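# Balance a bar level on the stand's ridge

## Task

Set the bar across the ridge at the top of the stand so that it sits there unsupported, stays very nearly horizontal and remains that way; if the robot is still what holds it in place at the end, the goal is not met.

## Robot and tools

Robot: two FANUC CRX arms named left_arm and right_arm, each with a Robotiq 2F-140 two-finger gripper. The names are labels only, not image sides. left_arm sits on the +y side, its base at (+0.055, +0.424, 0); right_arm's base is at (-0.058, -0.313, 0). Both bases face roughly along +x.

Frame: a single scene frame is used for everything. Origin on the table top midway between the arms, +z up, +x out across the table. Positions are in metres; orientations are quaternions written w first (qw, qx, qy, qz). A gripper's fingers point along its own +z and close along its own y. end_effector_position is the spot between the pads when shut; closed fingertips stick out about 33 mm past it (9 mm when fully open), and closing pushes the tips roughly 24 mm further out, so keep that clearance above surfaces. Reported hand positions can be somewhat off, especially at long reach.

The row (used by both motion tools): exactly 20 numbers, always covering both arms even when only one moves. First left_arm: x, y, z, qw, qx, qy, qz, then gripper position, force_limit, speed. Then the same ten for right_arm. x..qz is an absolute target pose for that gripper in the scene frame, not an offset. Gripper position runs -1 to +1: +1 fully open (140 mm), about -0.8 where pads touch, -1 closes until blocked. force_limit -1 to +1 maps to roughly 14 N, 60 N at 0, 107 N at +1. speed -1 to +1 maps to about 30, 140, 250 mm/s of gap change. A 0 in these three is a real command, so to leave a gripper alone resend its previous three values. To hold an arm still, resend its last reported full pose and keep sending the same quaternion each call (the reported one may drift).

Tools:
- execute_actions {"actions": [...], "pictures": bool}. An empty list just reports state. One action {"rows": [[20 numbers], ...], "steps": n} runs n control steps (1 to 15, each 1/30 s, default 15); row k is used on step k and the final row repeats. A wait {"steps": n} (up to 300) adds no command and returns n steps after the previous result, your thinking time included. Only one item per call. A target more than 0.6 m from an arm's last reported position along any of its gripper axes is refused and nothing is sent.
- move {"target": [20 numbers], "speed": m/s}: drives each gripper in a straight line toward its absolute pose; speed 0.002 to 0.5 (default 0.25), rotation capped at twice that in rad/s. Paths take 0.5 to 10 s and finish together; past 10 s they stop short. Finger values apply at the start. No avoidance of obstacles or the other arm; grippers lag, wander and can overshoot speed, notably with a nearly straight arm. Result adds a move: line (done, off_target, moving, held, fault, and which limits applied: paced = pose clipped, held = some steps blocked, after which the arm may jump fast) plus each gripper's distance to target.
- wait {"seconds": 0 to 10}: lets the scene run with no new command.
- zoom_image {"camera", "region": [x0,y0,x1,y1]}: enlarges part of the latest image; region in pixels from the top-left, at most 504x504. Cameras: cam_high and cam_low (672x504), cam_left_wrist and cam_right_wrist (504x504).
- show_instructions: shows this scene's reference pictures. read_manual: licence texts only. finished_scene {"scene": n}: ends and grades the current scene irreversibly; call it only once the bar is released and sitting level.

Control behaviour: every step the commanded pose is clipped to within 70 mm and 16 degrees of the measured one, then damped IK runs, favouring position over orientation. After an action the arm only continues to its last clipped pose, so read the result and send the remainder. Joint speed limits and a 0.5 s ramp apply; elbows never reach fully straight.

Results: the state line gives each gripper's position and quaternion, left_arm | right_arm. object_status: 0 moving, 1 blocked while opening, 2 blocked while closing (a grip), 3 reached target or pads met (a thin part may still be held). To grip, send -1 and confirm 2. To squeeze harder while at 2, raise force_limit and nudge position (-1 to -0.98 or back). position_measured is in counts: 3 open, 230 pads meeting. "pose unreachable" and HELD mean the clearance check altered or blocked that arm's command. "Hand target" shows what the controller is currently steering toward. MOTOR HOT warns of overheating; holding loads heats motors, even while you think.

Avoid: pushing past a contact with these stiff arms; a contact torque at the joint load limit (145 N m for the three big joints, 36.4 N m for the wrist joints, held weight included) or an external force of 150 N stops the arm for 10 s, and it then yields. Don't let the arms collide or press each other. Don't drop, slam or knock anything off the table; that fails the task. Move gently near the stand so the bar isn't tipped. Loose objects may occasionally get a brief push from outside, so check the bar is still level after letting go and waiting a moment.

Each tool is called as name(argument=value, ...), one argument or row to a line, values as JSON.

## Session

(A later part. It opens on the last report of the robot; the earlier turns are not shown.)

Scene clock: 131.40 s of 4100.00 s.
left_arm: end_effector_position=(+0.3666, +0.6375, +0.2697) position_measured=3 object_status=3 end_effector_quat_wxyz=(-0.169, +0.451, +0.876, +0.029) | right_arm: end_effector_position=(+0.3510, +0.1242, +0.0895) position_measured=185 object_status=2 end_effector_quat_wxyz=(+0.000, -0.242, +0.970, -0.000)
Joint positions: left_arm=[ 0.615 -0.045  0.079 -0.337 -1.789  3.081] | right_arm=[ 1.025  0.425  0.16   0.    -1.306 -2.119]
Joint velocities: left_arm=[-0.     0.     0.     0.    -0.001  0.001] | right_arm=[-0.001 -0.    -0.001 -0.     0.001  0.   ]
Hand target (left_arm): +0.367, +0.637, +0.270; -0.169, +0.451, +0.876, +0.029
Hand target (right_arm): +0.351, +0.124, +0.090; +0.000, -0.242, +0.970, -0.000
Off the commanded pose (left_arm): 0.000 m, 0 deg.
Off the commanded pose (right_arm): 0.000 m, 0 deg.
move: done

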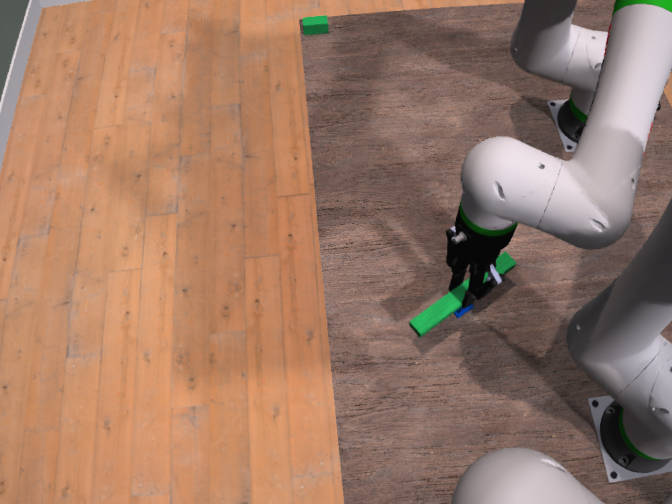

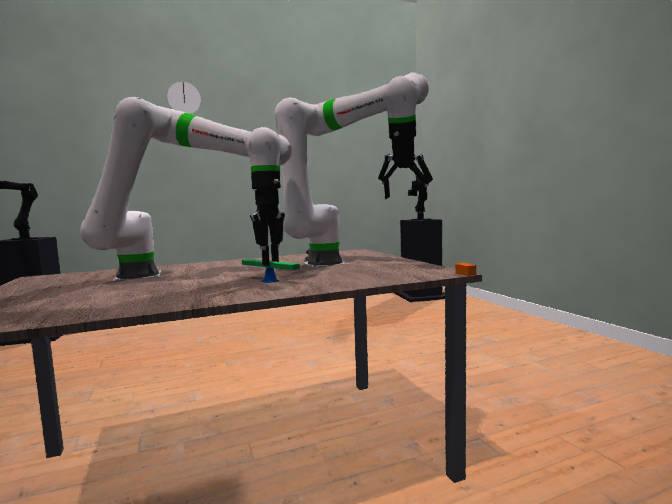

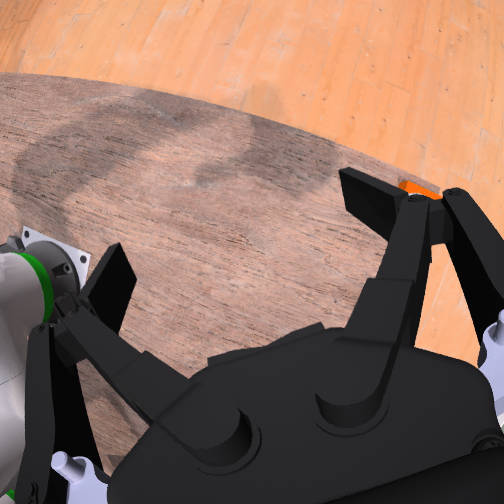

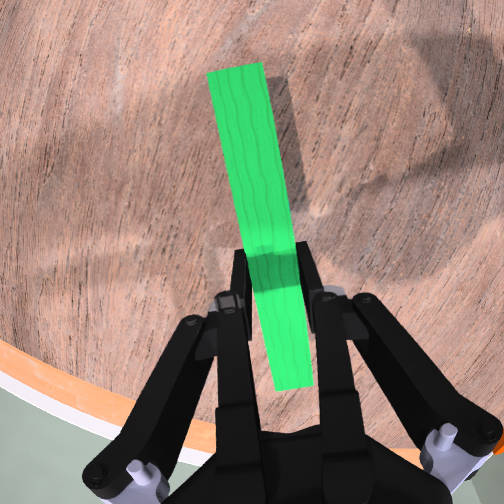

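move(
  target=[0.3666,0.6375,0.2697,-0.169,0.451,0.876,0.029,1,0,0,0.3523,0.1249,0.0895,0,0.242,-0.97,0,-1,0,-0.5],
  speed=0.005,
)

move(
  target=[0.3666,0.6375,0.2697,-0.169,0.451,0.876,0.029,1,0,0,0.3523,0.1249,0.0882,0,0.242,-0.97,0,-1,0,-0.5],
  speed=0.005,
)

execute_actions(
  actions=[
    {"rows":[[0.3666,0.6375,0.2697,-0.169,0.451,0.876,0.029,1,0,0,0.3523,0.1249,0.0882,0,0.242,-0.97,0,-0.3,0,-1]],"steps":15},
  ],
  pictures=false,
)

execute_actions(
  actions=[
    {"rows":[[0.3666,0.6375,0.2697,-0.169,0.451,0.876,0.029,1,0,0,0.3523,0.1249,0.0882,0,0.242,-0.97,0,-1,0,-0.5]],"steps":12},
  ],
)

zoom_image(
  camera="cam_low",
  region=[235,245,305,290],
)

Scene clock: 136.27 s of 4100.00 s.
left_arm: end_effector_position=(+0.3666, +0.6375, +0.2697) position_measured=3 object_status=3 end_effector_quat_wxyz=(-0.169, +0.451, +0.876, +0.029) | right_arm: end_effector_position=(+0.3523, +0.1249, +0.0895) position_measured=185 object_status=2 end_effector_quat_wxyz=(-0.000, -0.242, +0.970, +0.000)
Joint positions: left_arm=[ 0.615 -0.045  0.079 -0.337 -1.789  3.081] | right_arm=[ 1.024  0.428  0.165 -0.    -1.307 -2.118]
Joint velocities: left_arm=[-0.    -0.002 -0.     0.    -0.     0.001] | right_arm=[-0.001 -0.     0.001 -0.001 -0.001  0.001]
Hand target (left_arm): +0.367, +0.637, +0.270; -0.169, +0.451, +0.876, +0.029
Hand target (right_arm): +0.352, +0.125, +0.089; -0.000, -0.242, +0.970, +0.000
Off the commanded pose (left_arm): 0.000 m, 0 deg.
Off the commanded pose (right_arm): 0.000 m, 0 deg.
After step 90, 1.17 s passed at rest.
move: done

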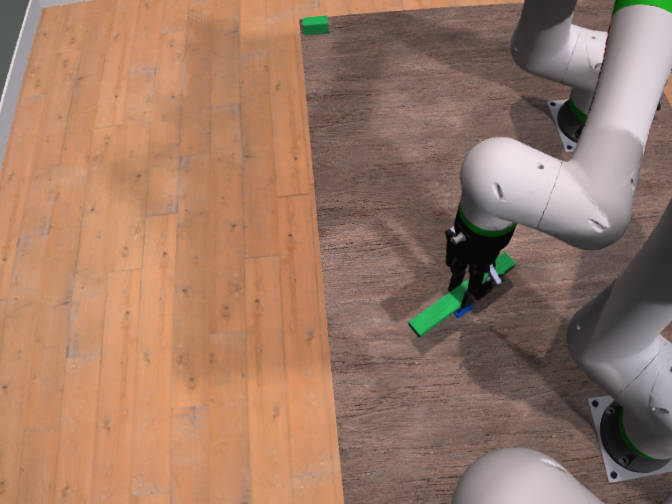

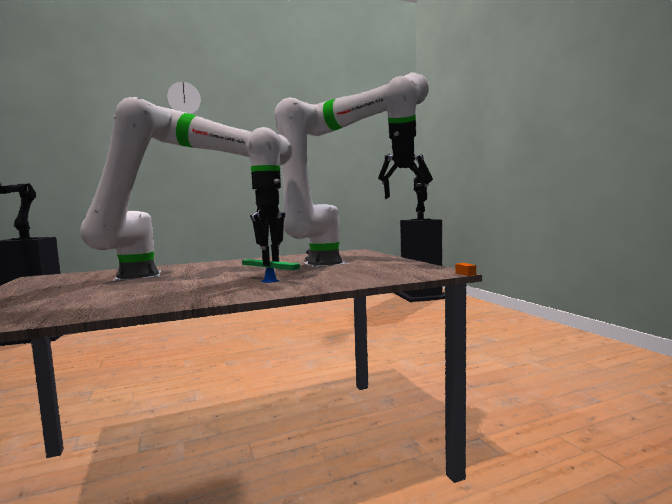

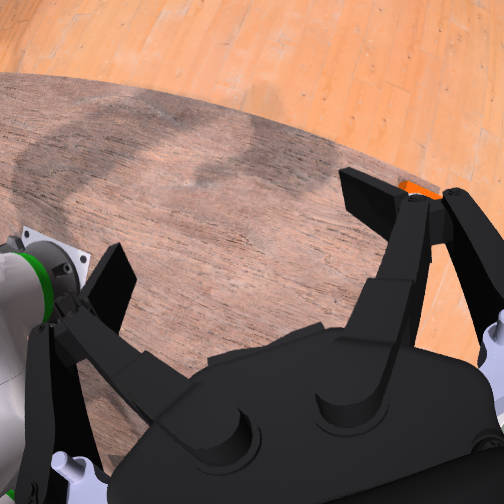

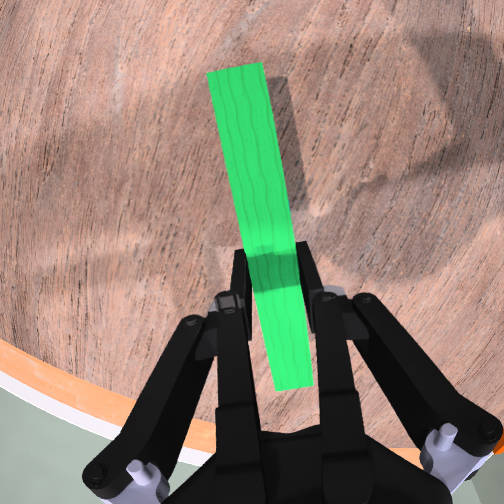

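Scene clock: 136.97 s of 4100.00 s.
left_arm: end_effector_position=(+0.3666, +0.6375, +0.2697) position_measured=3 object_status=3 end_effector_quat_wxyz=(-0.169, +0.451, +0.876, +0.029) | right_arm: end_effector_position=(+0.3523, +0.1249, +0.0882) position_measured=185 object_status=2 end_effector_quat_wxyz=(-0.000, -0.242, +0.970, +0.000)
Joint positions: left_arm=[ 0.615 -0.045  0.079 -0.337 -1.789  3.081] | right_arm=[ 1.024  0.429  0.163 -0.    -1.305 -2.118]
Joint velocities: left_arm=[-0.    -0.    -0.    -0.001  0.     0.   ] | right_arm=[-0.001 -0.001 -0.    -0.     0.001  0.001]
Hand target (left_arm): +0.367, +0.637, +0.270; -0.169, +0.451, +0.876, +0.029
Hand target (right_arm): +0.352, +0.125, +0.088; +0.000, -0.242, +0.970, -0.000
Off the commanded pose (left_arm): 0.000 m, 0 deg.
Off the commanded pose (right_arm): 0.000 m, 0 deg.
move: done

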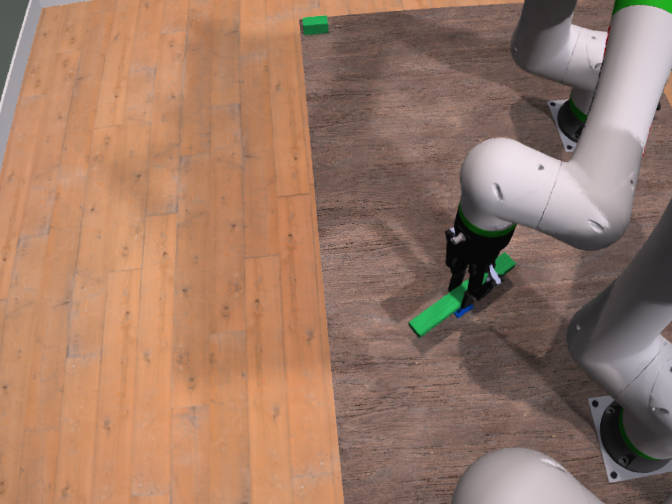

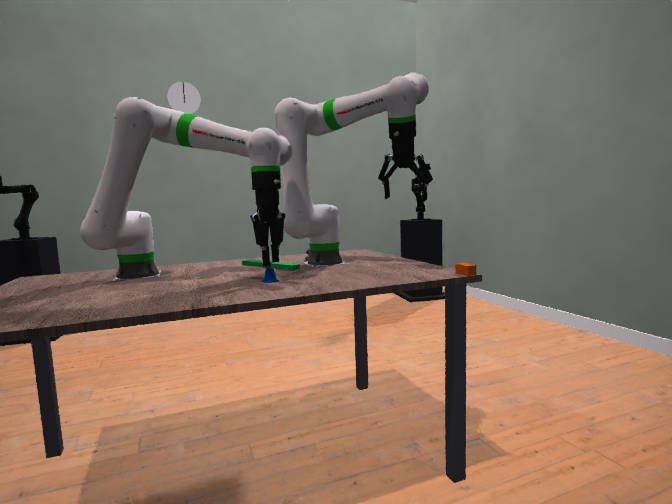

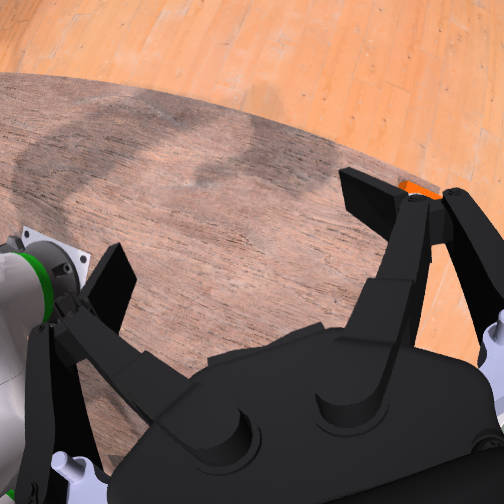

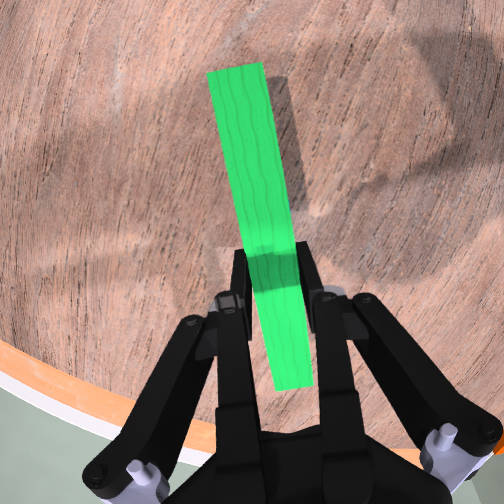

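Scene clock: 137.47 s of 4100.00 s.
left_arm: end_effector_position=(+0.3666, +0.6375, +0.2697) position_measured=3 object_status=3 end_effector_quat_wxyz=(-0.169, +0.451, +0.876, +0.029) | right_arm: end_effector_position=(+0.3523, +0.1249, +0.0882) position_measured=167 object_status=0 end_effector_quat_wxyz=(-0.000, -0.242, +0.970, +0.000)
Joint positions: left_arm=[ 0.615 -0.045  0.079 -0.337 -1.789  3.081] | right_arm=[ 1.024  0.429  0.163 -0.    -1.305 -2.118]
Joint velocities: left_arm=[-0.     0.001  0.    -0.     0.    -0.001] | right_arm=[-0.001  0.     0.    -0.    -0.001 -0.001]
Hand target (left_arm): +0.367, +0.637, +0.270; -0.169, +0.451, +0.876, +0.029
Hand target (right_arm): +0.352, +0.125, +0.088; +0.000, -0.242, +0.970, +0.000
Off the commanded pose (left_arm): 0.000 m, 0 deg.
Off the commanded pose (right_arm): 0.000 m, 0 deg.
Steps of this call (steps 1 to 15: all 15 steps of this action). Readings (end_effector_position | what the end effector reports):
1: left_arm (+0.3666, +0.6375, +0.2697) | right_arm (+0.3523, +0.1249, +0.0882) | left_arm position_measured=3 object_status=3 | right_arm position_measured=185 object_status=0
2: left_arm (+0.3666, +0.6375, +0.2697) | right_arm (+0.3523, +0.1249, +0.0882) | left_arm position_measured=3 object_status=3 | right_arm position_measured=185 object_status=0
4: left_arm (+0.3666, +0.6375, +0.2697) | right_arm (+0.3523, +0.1249, +0.0882) | left_arm position_measured=3 object_status=3 | right_arm position_measured=181 object_status=0
8: left_arm (+0.3666, +0.6375, +0.2697) | right_arm (+0.3523, +0.1249, +0.0882) | left_arm position_measured=3 object_status=3 | right_arm position_measured=174 object_status=0
15: the state above

Scene clock: 137.87 s of 4100.00 s.
left_arm: end_effector_position=(+0.3666, +0.6375, +0.2697) position_measured=3 object_status=3 end_effector_quat_wxyz=(-0.169, +0.451, +0.876, +0.029) | right_arm: end_effector_position=(+0.3523, +0.1249, +0.0882) position_measured=185 object_status=0 end_effector_quat_wxyz=(+0.000, -0.242, +0.970, +0.000)
Joint positions: left_arm=[ 0.615 -0.045  0.079 -0.337 -1.789  3.081] | right_arm=[ 1.024  0.429  0.163 -0.    -1.305 -2.118]
Joint velocities: left_arm=[-0.     0.001 -0.    -0.001  0.001  0.003] | right_arm=[-0.001 -0.     0.    -0.    -0.001  0.001]
Hand target (left_arm): +0.367, +0.637, +0.270; -0.169, +0.451, +0.876, +0.029
Hand target (right_arm): +0.352, +0.125, +0.088; +0.000, -0.242, +0.970, +0.000
Off the commanded pose (left_arm): 0.000 m, 0 deg.
Off the commanded pose (right_arm): 0.000 m, 0 deg.
Steps of this call (steps 1 to 12: all 12 steps of this action). Readings (end_effector_position | what the end effector reports):
1: left_arm (+0.3666, +0.6375, +0.2697) | right_arm (+0.3523, +0.1249, +0.0882) | left_arm position_measured=3 object_status=3 | right_arm position_measured=167 object_status=0
2: left_arm (+0.3666, +0.6375, +0.2697) | right_arm (+0.3523, +0.1249, +0.0882) | left_arm position_measured=3 object_status=3 | right_arm position_measured=170 object_status=0
4: left_arm (+0.3666, +0.6375, +0.2697) | right_arm (+0.3523, +0.1249, +0.0882) | left_arm position_measured=3 object_status=3 | right_arm position_measured=179 object_status=0
8: left_arm (+0.3666, +0.6375, +0.2697) | right_arm (+0.3523, +0.1249, +0.0882) | left_arm position_measured=3 object_status=3 | right_arm position_measured=185 object_status=0
12: the state above

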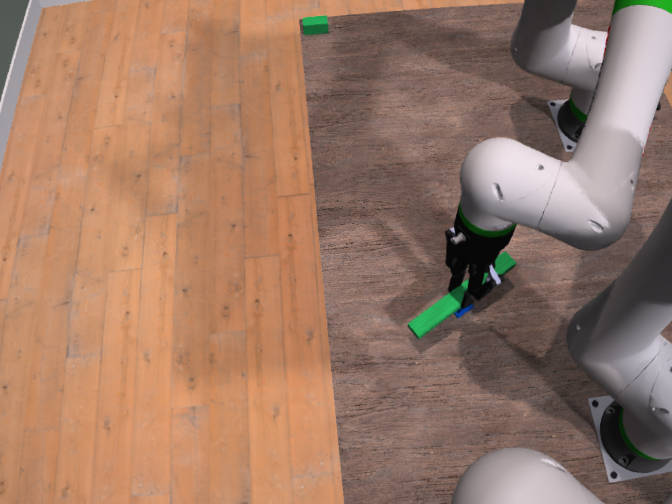

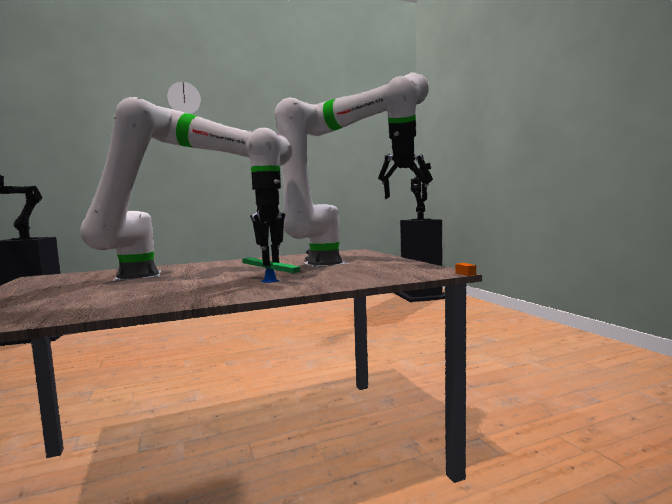

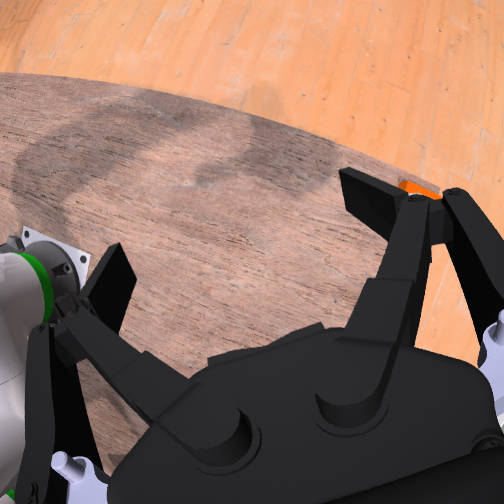

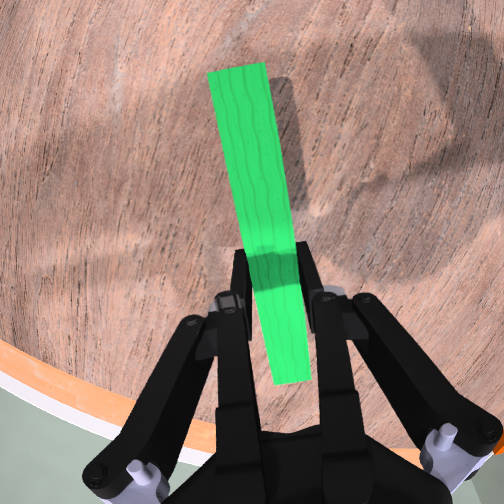

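Region (235, 245, 305, 290) of cam_low's 672x504 image, scaled by 7.200, with more detail than that image has; it fills the top 324 rows of this view, and the rest is white.

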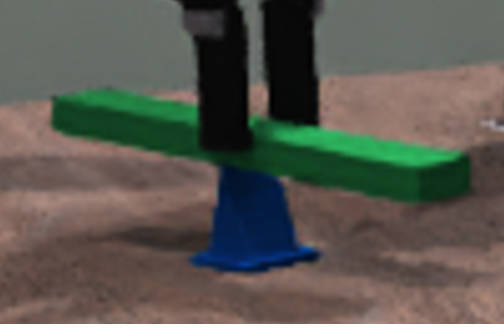

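move(
  target=[0.3666,0.6375,0.2697,-0.169,0.451,0.876,0.029,1,0,0,0.3482,0.1227,0.0905,-0.0364,0.242,-0.97,-0.009,-1,0,-0.5],
  speed=0.02,
)

move(
  target=[0.3666,0.6375,0.2697,-0.169,0.451,0.876,0.029,1,0,0,0.3482,0.1227,0.0893,-0.0364,0.242,-0.97,-0.009,-1,0,-0.5],
  speed=0.005,
)

zoom_image(
  camera="cam_low",
  region=[235,245,305,290],
)

Scene clock: 146.90 s of 4100.00 s.
left_arm: end_effector_position=(+0.3666, +0.6375, +0.2697) position_measured=3 object_status=3 end_effector_quat_wxyz=(-0.169, +0.451, +0.876, +0.029) | right_arm: end_effector_position=(+0.3483, +0.1226, +0.0904) position_measured=185 object_status=2 end_effector_quat_wxyz=(+0.036, -0.242, +0.970, +0.009)
Joint positions: left_arm=[ 0.615 -0.045  0.079 -0.337 -1.789  3.081] | right_arm=[ 1.053  0.357  0.052  0.044 -1.204 -2.162]
Joint velocities: left_arm=[ 0.  0.  0.  0. -0. -0.] | right_arm=[ 0.002 -0.002 -0.004  0.002  0.005 -0.001]
Hand target (left_arm): +0.367, +0.637, +0.270; -0.169, +0.451, +0.876, +0.029
Hand target (right_arm): +0.348, +0.123, +0.090; +0.036, -0.242, +0.970, +0.009
Off the commanded pose (left_arm): 0.000 m, 0 deg.
Off the commanded pose (right_arm): 0.000 m, 0 deg.
After step 90, 3.93 s passed at rest.
move: done

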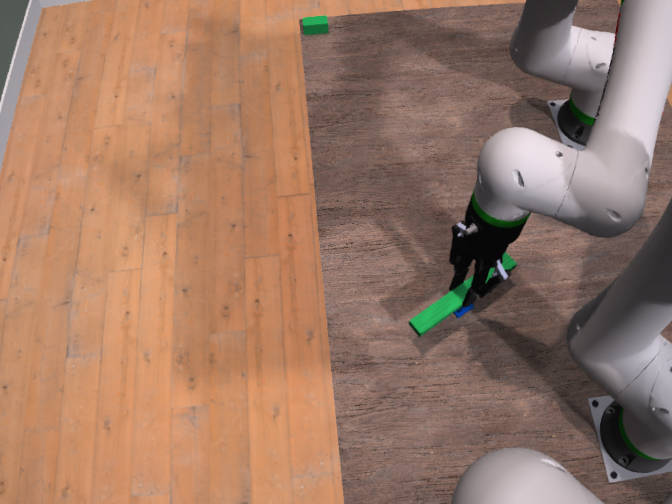

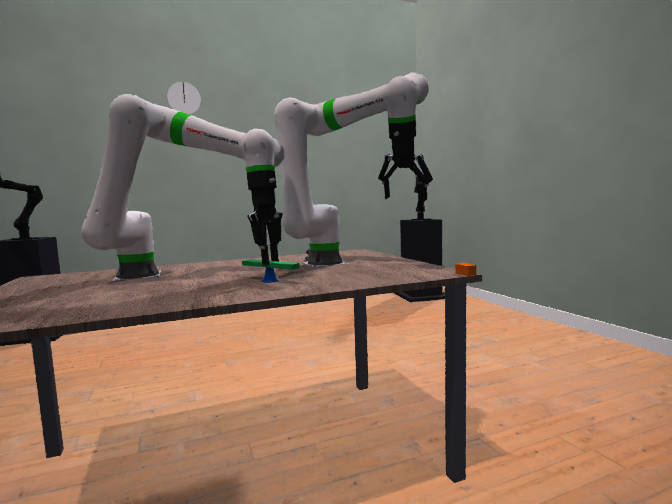

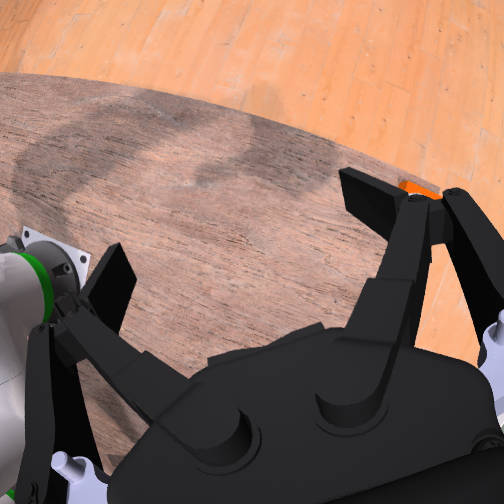

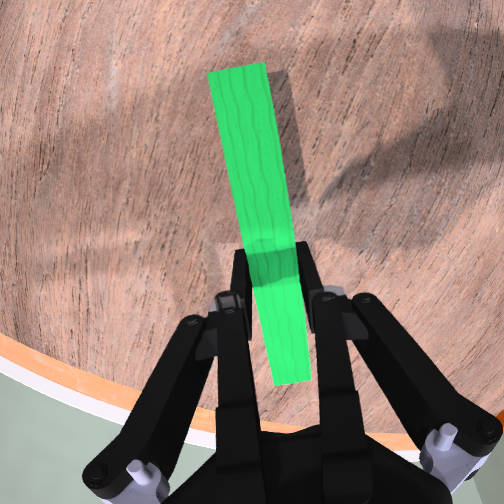

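Scene clock: 147.60 s of 4100.00 s.
left_arm: end_effector_position=(+0.3666, +0.6375, +0.2697) position_measured=3 object_status=3 end_effector_quat_wxyz=(-0.169, +0.451, +0.876, +0.029) | right_arm: end_effector_position=(+0.3482, +0.1227, +0.0893) position_measured=185 object_status=2 end_effector_quat_wxyz=(+0.036, -0.242, +0.970, +0.009)
Joint positions: left_arm=[ 0.615 -0.045  0.079 -0.337 -1.789  3.081] | right_arm=[ 1.053  0.357  0.051  0.044 -1.202 -2.162]
Joint velocities: left_arm=[ 0.     0.     0.    -0.001 -0.     0.   ] | right_arm=[ 0.     0.001 -0.     0.    -0.001  0.001]
Hand target (left_arm): +0.367, +0.637, +0.270; -0.169, +0.451, +0.876, +0.029
Hand target (right_arm): +0.348, +0.123, +0.089; +0.036, -0.242, +0.970, +0.009
Off the commanded pose (left_arm): 0.000 m, 0 deg.
Off the commanded pose (right_arm): 0.000 m, 0 deg.
move: done

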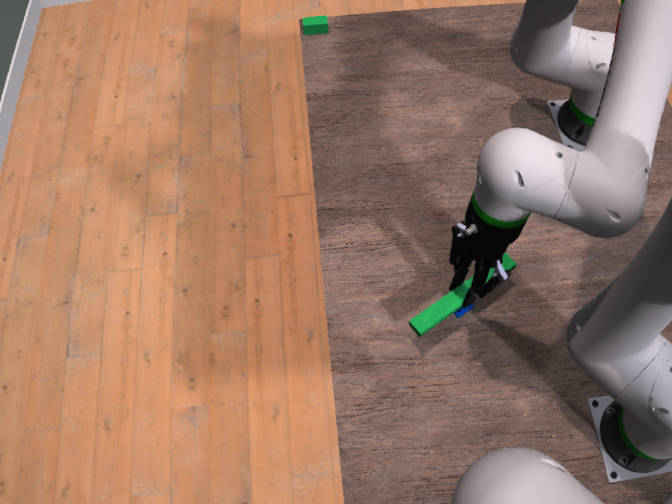

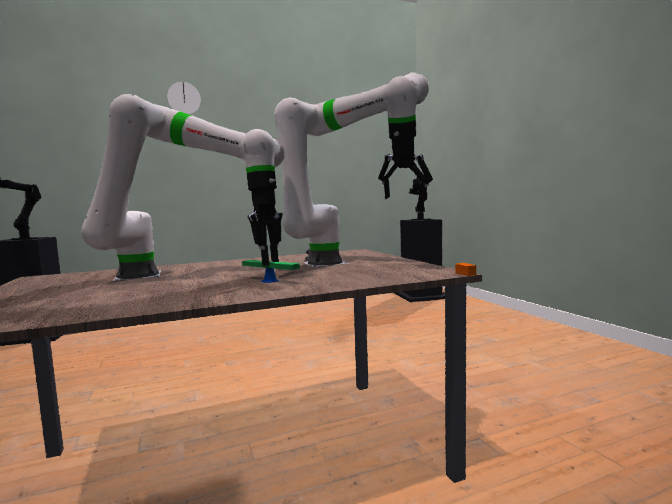

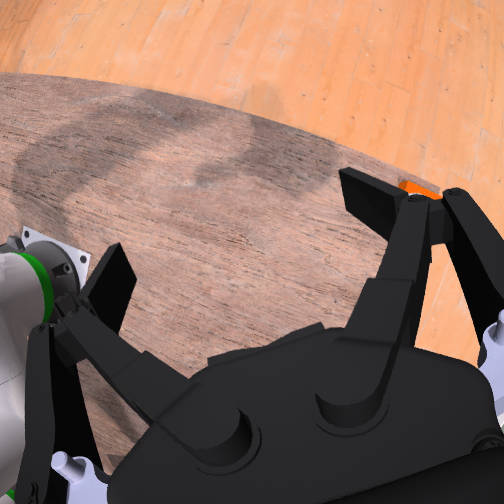

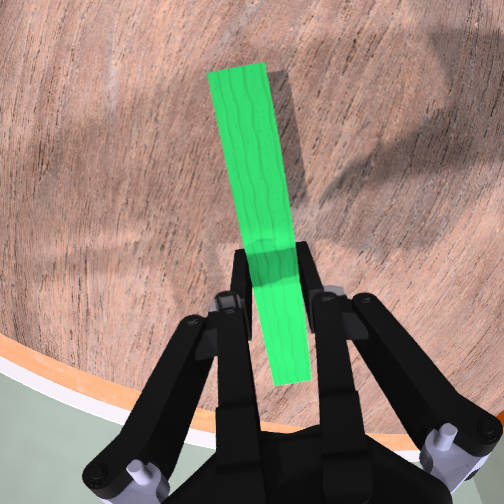

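Region (235, 245, 305, 290) of cam_low's 672x504 image, scaled by 7.200, with more detail than that image has; it fills the top 324 rows of this view, and the rest is white.

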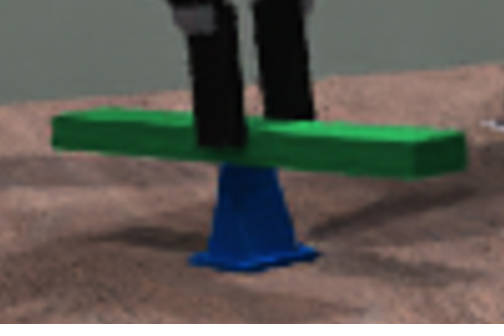

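move(
  target=[0.3666,0.6375,0.2697,-0.169,0.451,0.876,0.029,1,0,0,0.3488,0.123,0.0893,-0.0285,0.242,-0.97,-0.007,-1,0,-0.5],
  speed=0.01,
)

move(
  target=[0.3666,0.6375,0.2697,-0.169,0.451,0.876,0.029,1,0,0,0.3488,0.123,0.0882,-0.0285,0.242,-0.97,-0.007,-1,0,-0.5],
  speed=0.005,
)

zoom_image(
  camera="cam_low",
  region=[235,245,305,290],
)

execute_actions(
  actions=[
    {"rows":[[0.3666,0.6375,0.2697,-0.169,0.451,0.876,0.029,1,0,0,0.3488,0.123,0.0882,-0.0285,0.242,-0.97,-0.007,-0.3,0,-1]],"steps":15},
  ],
  pictures=false,
)

execute_actions(
  actions=[
    {"rows":[[0.3666,0.6375,0.2697,-0.169,0.451,0.876,0.029,1,0,0,0.3488,0.123,0.0882,-0.0285,0.242,-0.97,-0.007,-1,0,-0.5]],"steps":12},
  ],
)

zoom_image(
  camera="cam_low",
  region=[235,245,305,290],
)

Scene clock: 154.87 s of 4100.00 s.
left_arm: end_effector_position=(+0.3666, +0.6375, +0.2697) position_measured=3 object_status=3 end_effector_quat_wxyz=(-0.169, +0.451, +0.876, +0.029) | right_arm: end_effector_position=(+0.3488, +0.1230, +0.0893) position_measured=185 object_status=2 end_effector_quat_wxyz=(+0.029, -0.242, +0.970, +0.007)
Joint positions: left_arm=[ 0.615 -0.045  0.079 -0.337 -1.789  3.081] | right_arm=[ 1.047  0.372  0.074  0.034 -1.224 -2.152]
Joint velocities: left_arm=[ 0.     0.     0.     0.001 -0.    -0.001] | right_arm=[ 0.001  0.002  0.002 -0.001 -0.002  0.002]
Hand target (left_arm): +0.367, +0.637, +0.270; -0.169, +0.451, +0.876, +0.029
Hand target (right_arm): +0.349, +0.123, +0.089; +0.028, -0.242, +0.970, +0.007
Off the commanded pose (left_arm): 0.000 m, 0 deg.
Off the commanded pose (right_arm): 0.000 m, 0 deg.
After step 90, 3.23 s passed at rest.
move: done

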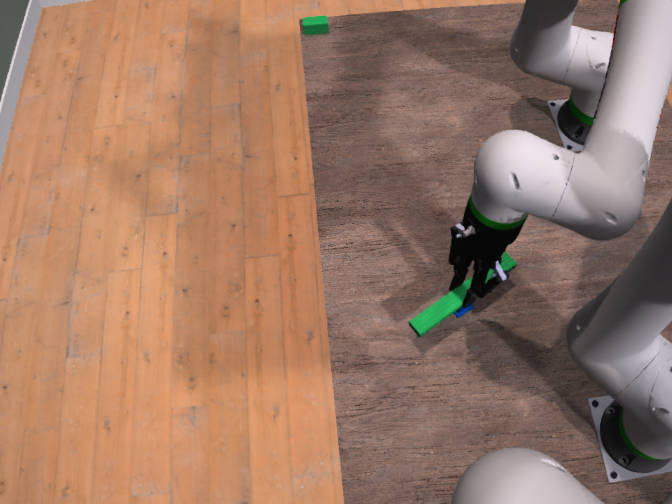

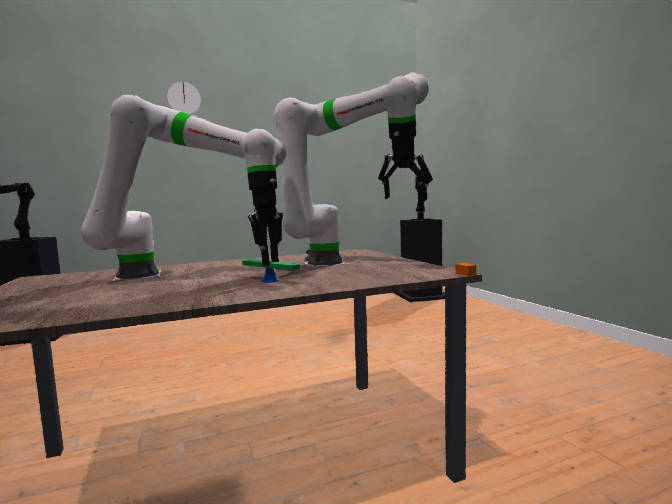

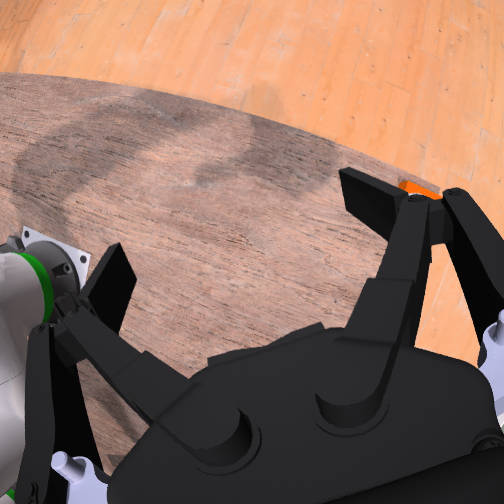

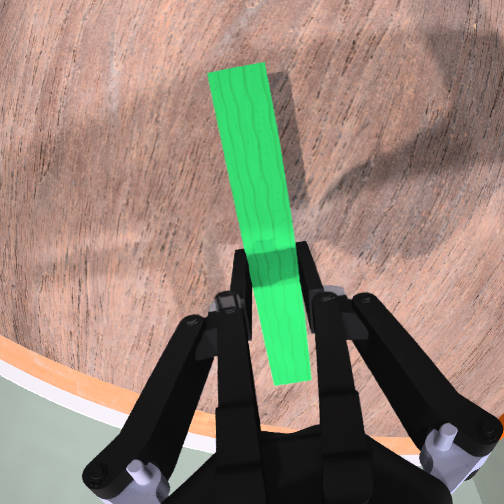

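Scene clock: 155.57 s of 4100.00 s.
left_arm: end_effector_position=(+0.3666, +0.6375, +0.2697) position_measured=3 object_status=3 end_effector_quat_wxyz=(-0.169, +0.451, +0.876, +0.029) | right_arm: end_effector_position=(+0.3488, +0.1230, +0.0883) position_measured=185 object_status=2 end_effector_quat_wxyz=(+0.029, -0.242, +0.970, +0.007)
Joint positions: left_arm=[ 0.615 -0.045  0.079 -0.337 -1.789  3.081] | right_arm=[ 1.047  0.372  0.073  0.034 -1.222 -2.152]
Joint velocities: left_arm=[-0.     0.001  0.     0.     0.    -0.003] | right_arm=[-0.     0.    -0.001 -0.     0.001 -0.001]
Hand target (left_arm): +0.367, +0.637, +0.270; -0.169, +0.451, +0.876, +0.029
Hand target (right_arm): +0.349, +0.123, +0.088; +0.028, -0.242, +0.970, +0.007
Off the commanded pose (left_arm): 0.000 m, 0 deg.
Off the commanded pose (right_arm): 0.000 m, 0 deg.
move: done

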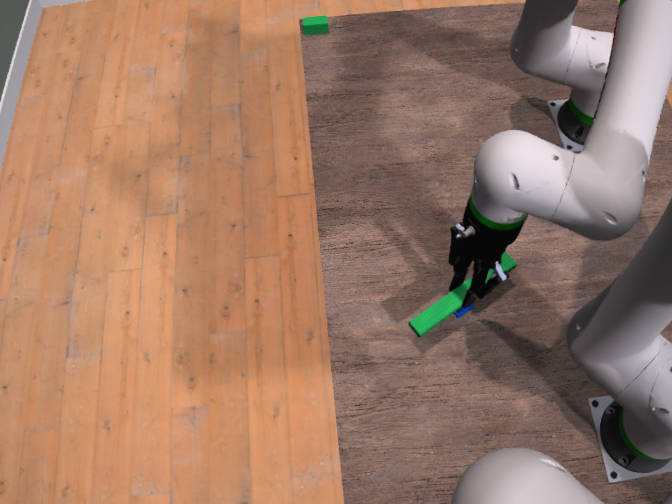

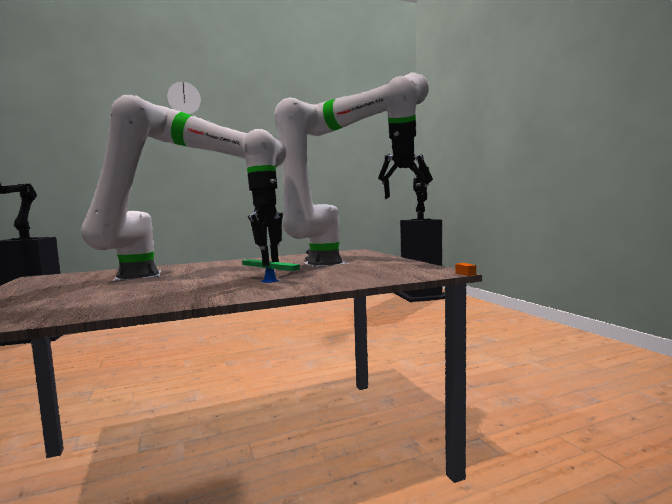

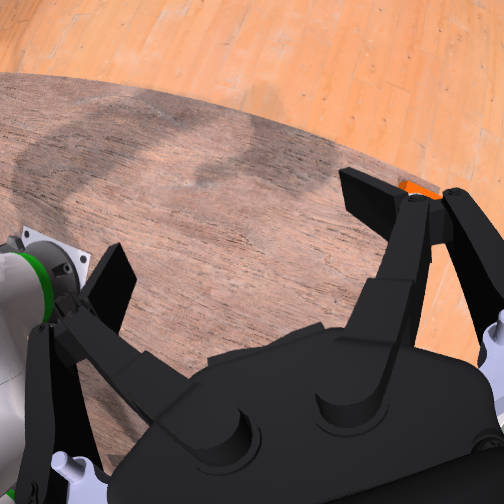

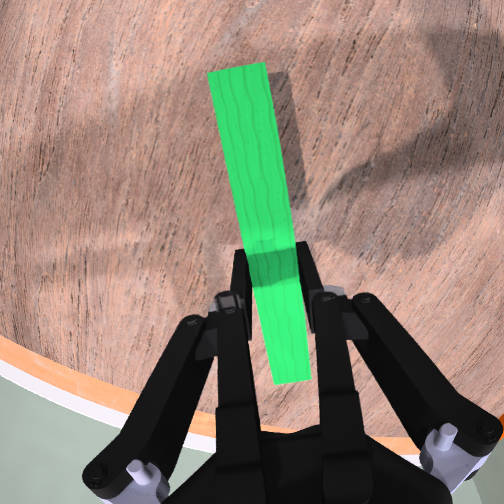

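Region (235, 245, 305, 290) of cam_low's 672x504 image, scaled by 7.200, with more detail than that image has; it fills the top 324 rows of this view, and the rest is white.

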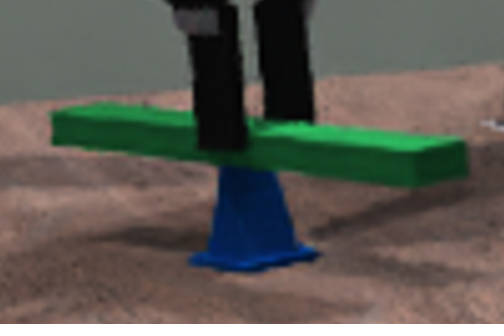

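Scene clock: 156.07 s of 4100.00 s.
left_arm: end_effector_position=(+0.3666, +0.6375, +0.2697) position_measured=3 object_status=3 end_effector_quat_wxyz=(-0.169, +0.451, +0.876, +0.029) | right_arm: end_effector_position=(+0.3488, +0.1229, +0.0880) position_measured=167 object_status=0 end_effector_quat_wxyz=(+0.028, -0.242, +0.970, +0.007)
Joint positions: left_arm=[ 0.615 -0.045  0.079 -0.337 -1.789  3.081] | right_arm=[ 1.047  0.373  0.072  0.034 -1.222 -2.152]
Joint velocities: left_arm=[ 0.    -0.001 -0.     0.     0.     0.001] | right_arm=[ 0.001 -0.     0.     0.001  0.001  0.   ]
Hand target (left_arm): +0.367, +0.637, +0.270; -0.169, +0.451, +0.876, +0.029
Hand target (right_arm): +0.349, +0.123, +0.088; +0.028, -0.242, +0.970, +0.007
Off the commanded pose (left_arm): 0.000 m, 0 deg.
Off the commanded pose (right_arm): 0.000 m, 0 deg.
Steps of this call (steps 1 to 15: all 15 steps of this action). Readings (end_effector_position | what the end effector reports):
1: left_arm (+0.3666, +0.6375, +0.2697) | right_arm (+0.3488, +0.1230, +0.0883) | left_arm position_measured=3 object_status=3 | right_arm position_measured=185 object_status=0
2: left_arm (+0.3666, +0.6375, +0.2697) | right_arm (+0.3488, +0.1230, +0.0882) | left_arm position_measured=3 object_status=3 | right_arm position_measured=185 object_status=0
4: left_arm (+0.3666, +0.6375, +0.2697) | right_arm (+0.3488, +0.1230, +0.0882) | left_arm position_measured=3 object_status=3 | right_arm position_measured=181 object_status=0
8: left_arm (+0.3666, +0.6375, +0.2697) | right_arm (+0.3488, +0.1229, +0.0880) | left_arm position_measured=3 object_status=3 | right_arm position_measured=174 object_status=0
15: the state above

Scene clock: 156.47 s of 4100.00 s.
left_arm: end_effector_position=(+0.3666, +0.6375, +0.2697) position_measured=3 object_status=3 end_effector_quat_wxyz=(-0.169, +0.451, +0.876, +0.029) | right_arm: end_effector_position=(+0.3488, +0.1229, +0.0881) position_measured=185 object_status=0 end_effector_quat_wxyz=(+0.028, -0.242, +0.970, +0.007)
Joint positions: left_arm=[ 0.615 -0.045  0.079 -0.337 -1.789  3.081] | right_arm=[ 1.047  0.372  0.072  0.034 -1.222 -2.152]
Joint velocities: left_arm=[ 0.     0.    -0.    -0.     0.     0.001] | right_arm=[-0.001 -0.001  0.001  0.    -0.001 -0.001]
Hand target (left_arm): +0.367, +0.637, +0.270; -0.169, +0.451, +0.876, +0.029
Hand target (right_arm): +0.349, +0.123, +0.088; +0.028, -0.242, +0.970, +0.007
Off the commanded pose (left_arm): 0.000 m, 0 deg.
Off the commanded pose (right_arm): 0.000 m, 0 deg.
Steps of this call (steps 1 to 12: all 12 steps of this action). Readings (end_effector_position | what the end effector reports):
1: left_arm (+0.3666, +0.6375, +0.2697) | right_arm (+0.3488, +0.1229, +0.0880) | left_arm position_measured=3 object_status=3 | right_arm position_measured=167 object_status=0
2: left_arm (+0.3666, +0.6375, +0.2697) | right_arm (+0.3488, +0.1229, +0.0880) | left_arm position_measured=3 object_status=3 | right_arm position_measured=170 object_status=0
4: left_arm (+0.3666, +0.6375, +0.2697) | right_arm (+0.3488, +0.1229, +0.0880) | left_arm position_measured=3 object_status=3 | right_arm position_measured=179 object_status=0
8: left_arm (+0.3666, +0.6375, +0.2697) | right_arm (+0.3487, +0.1229, +0.0880) | left_arm position_measured=3 object_status=3 | right_arm position_measured=185 object_status=0
12: the state above

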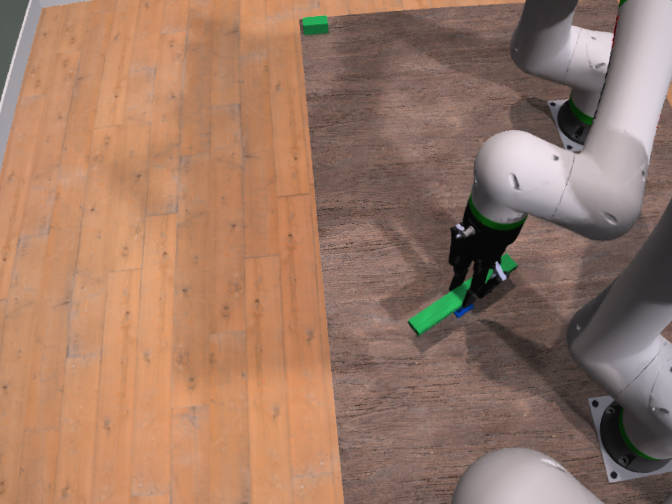

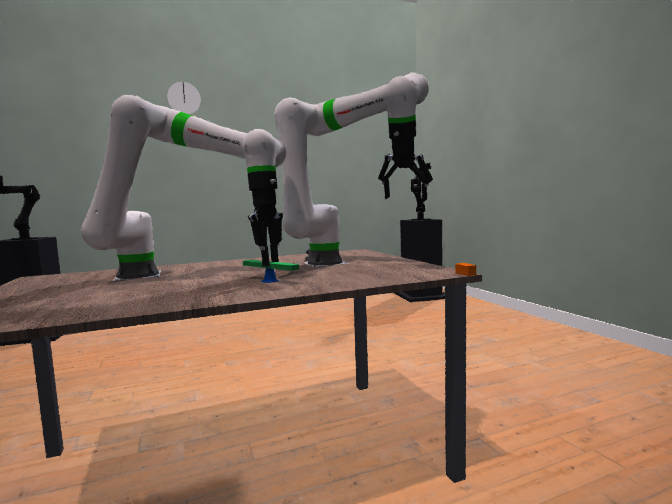

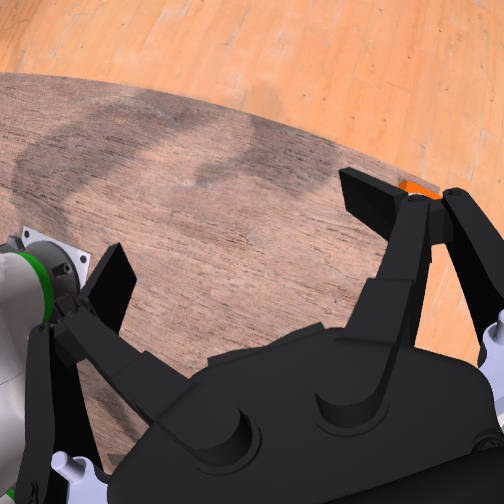

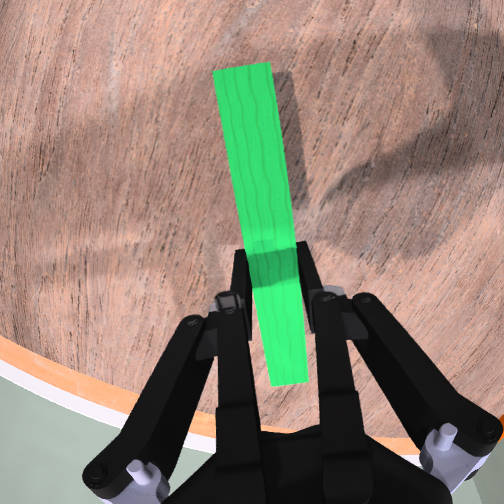

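Region (235, 245, 305, 290) of cam_low's 672x504 image, scaled by 7.200, with more detail than that image has; it fills the top 324 rows of this view, and the rest is white.

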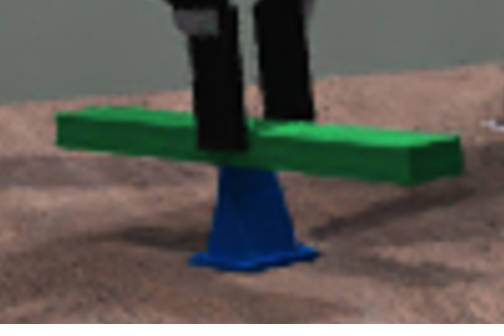

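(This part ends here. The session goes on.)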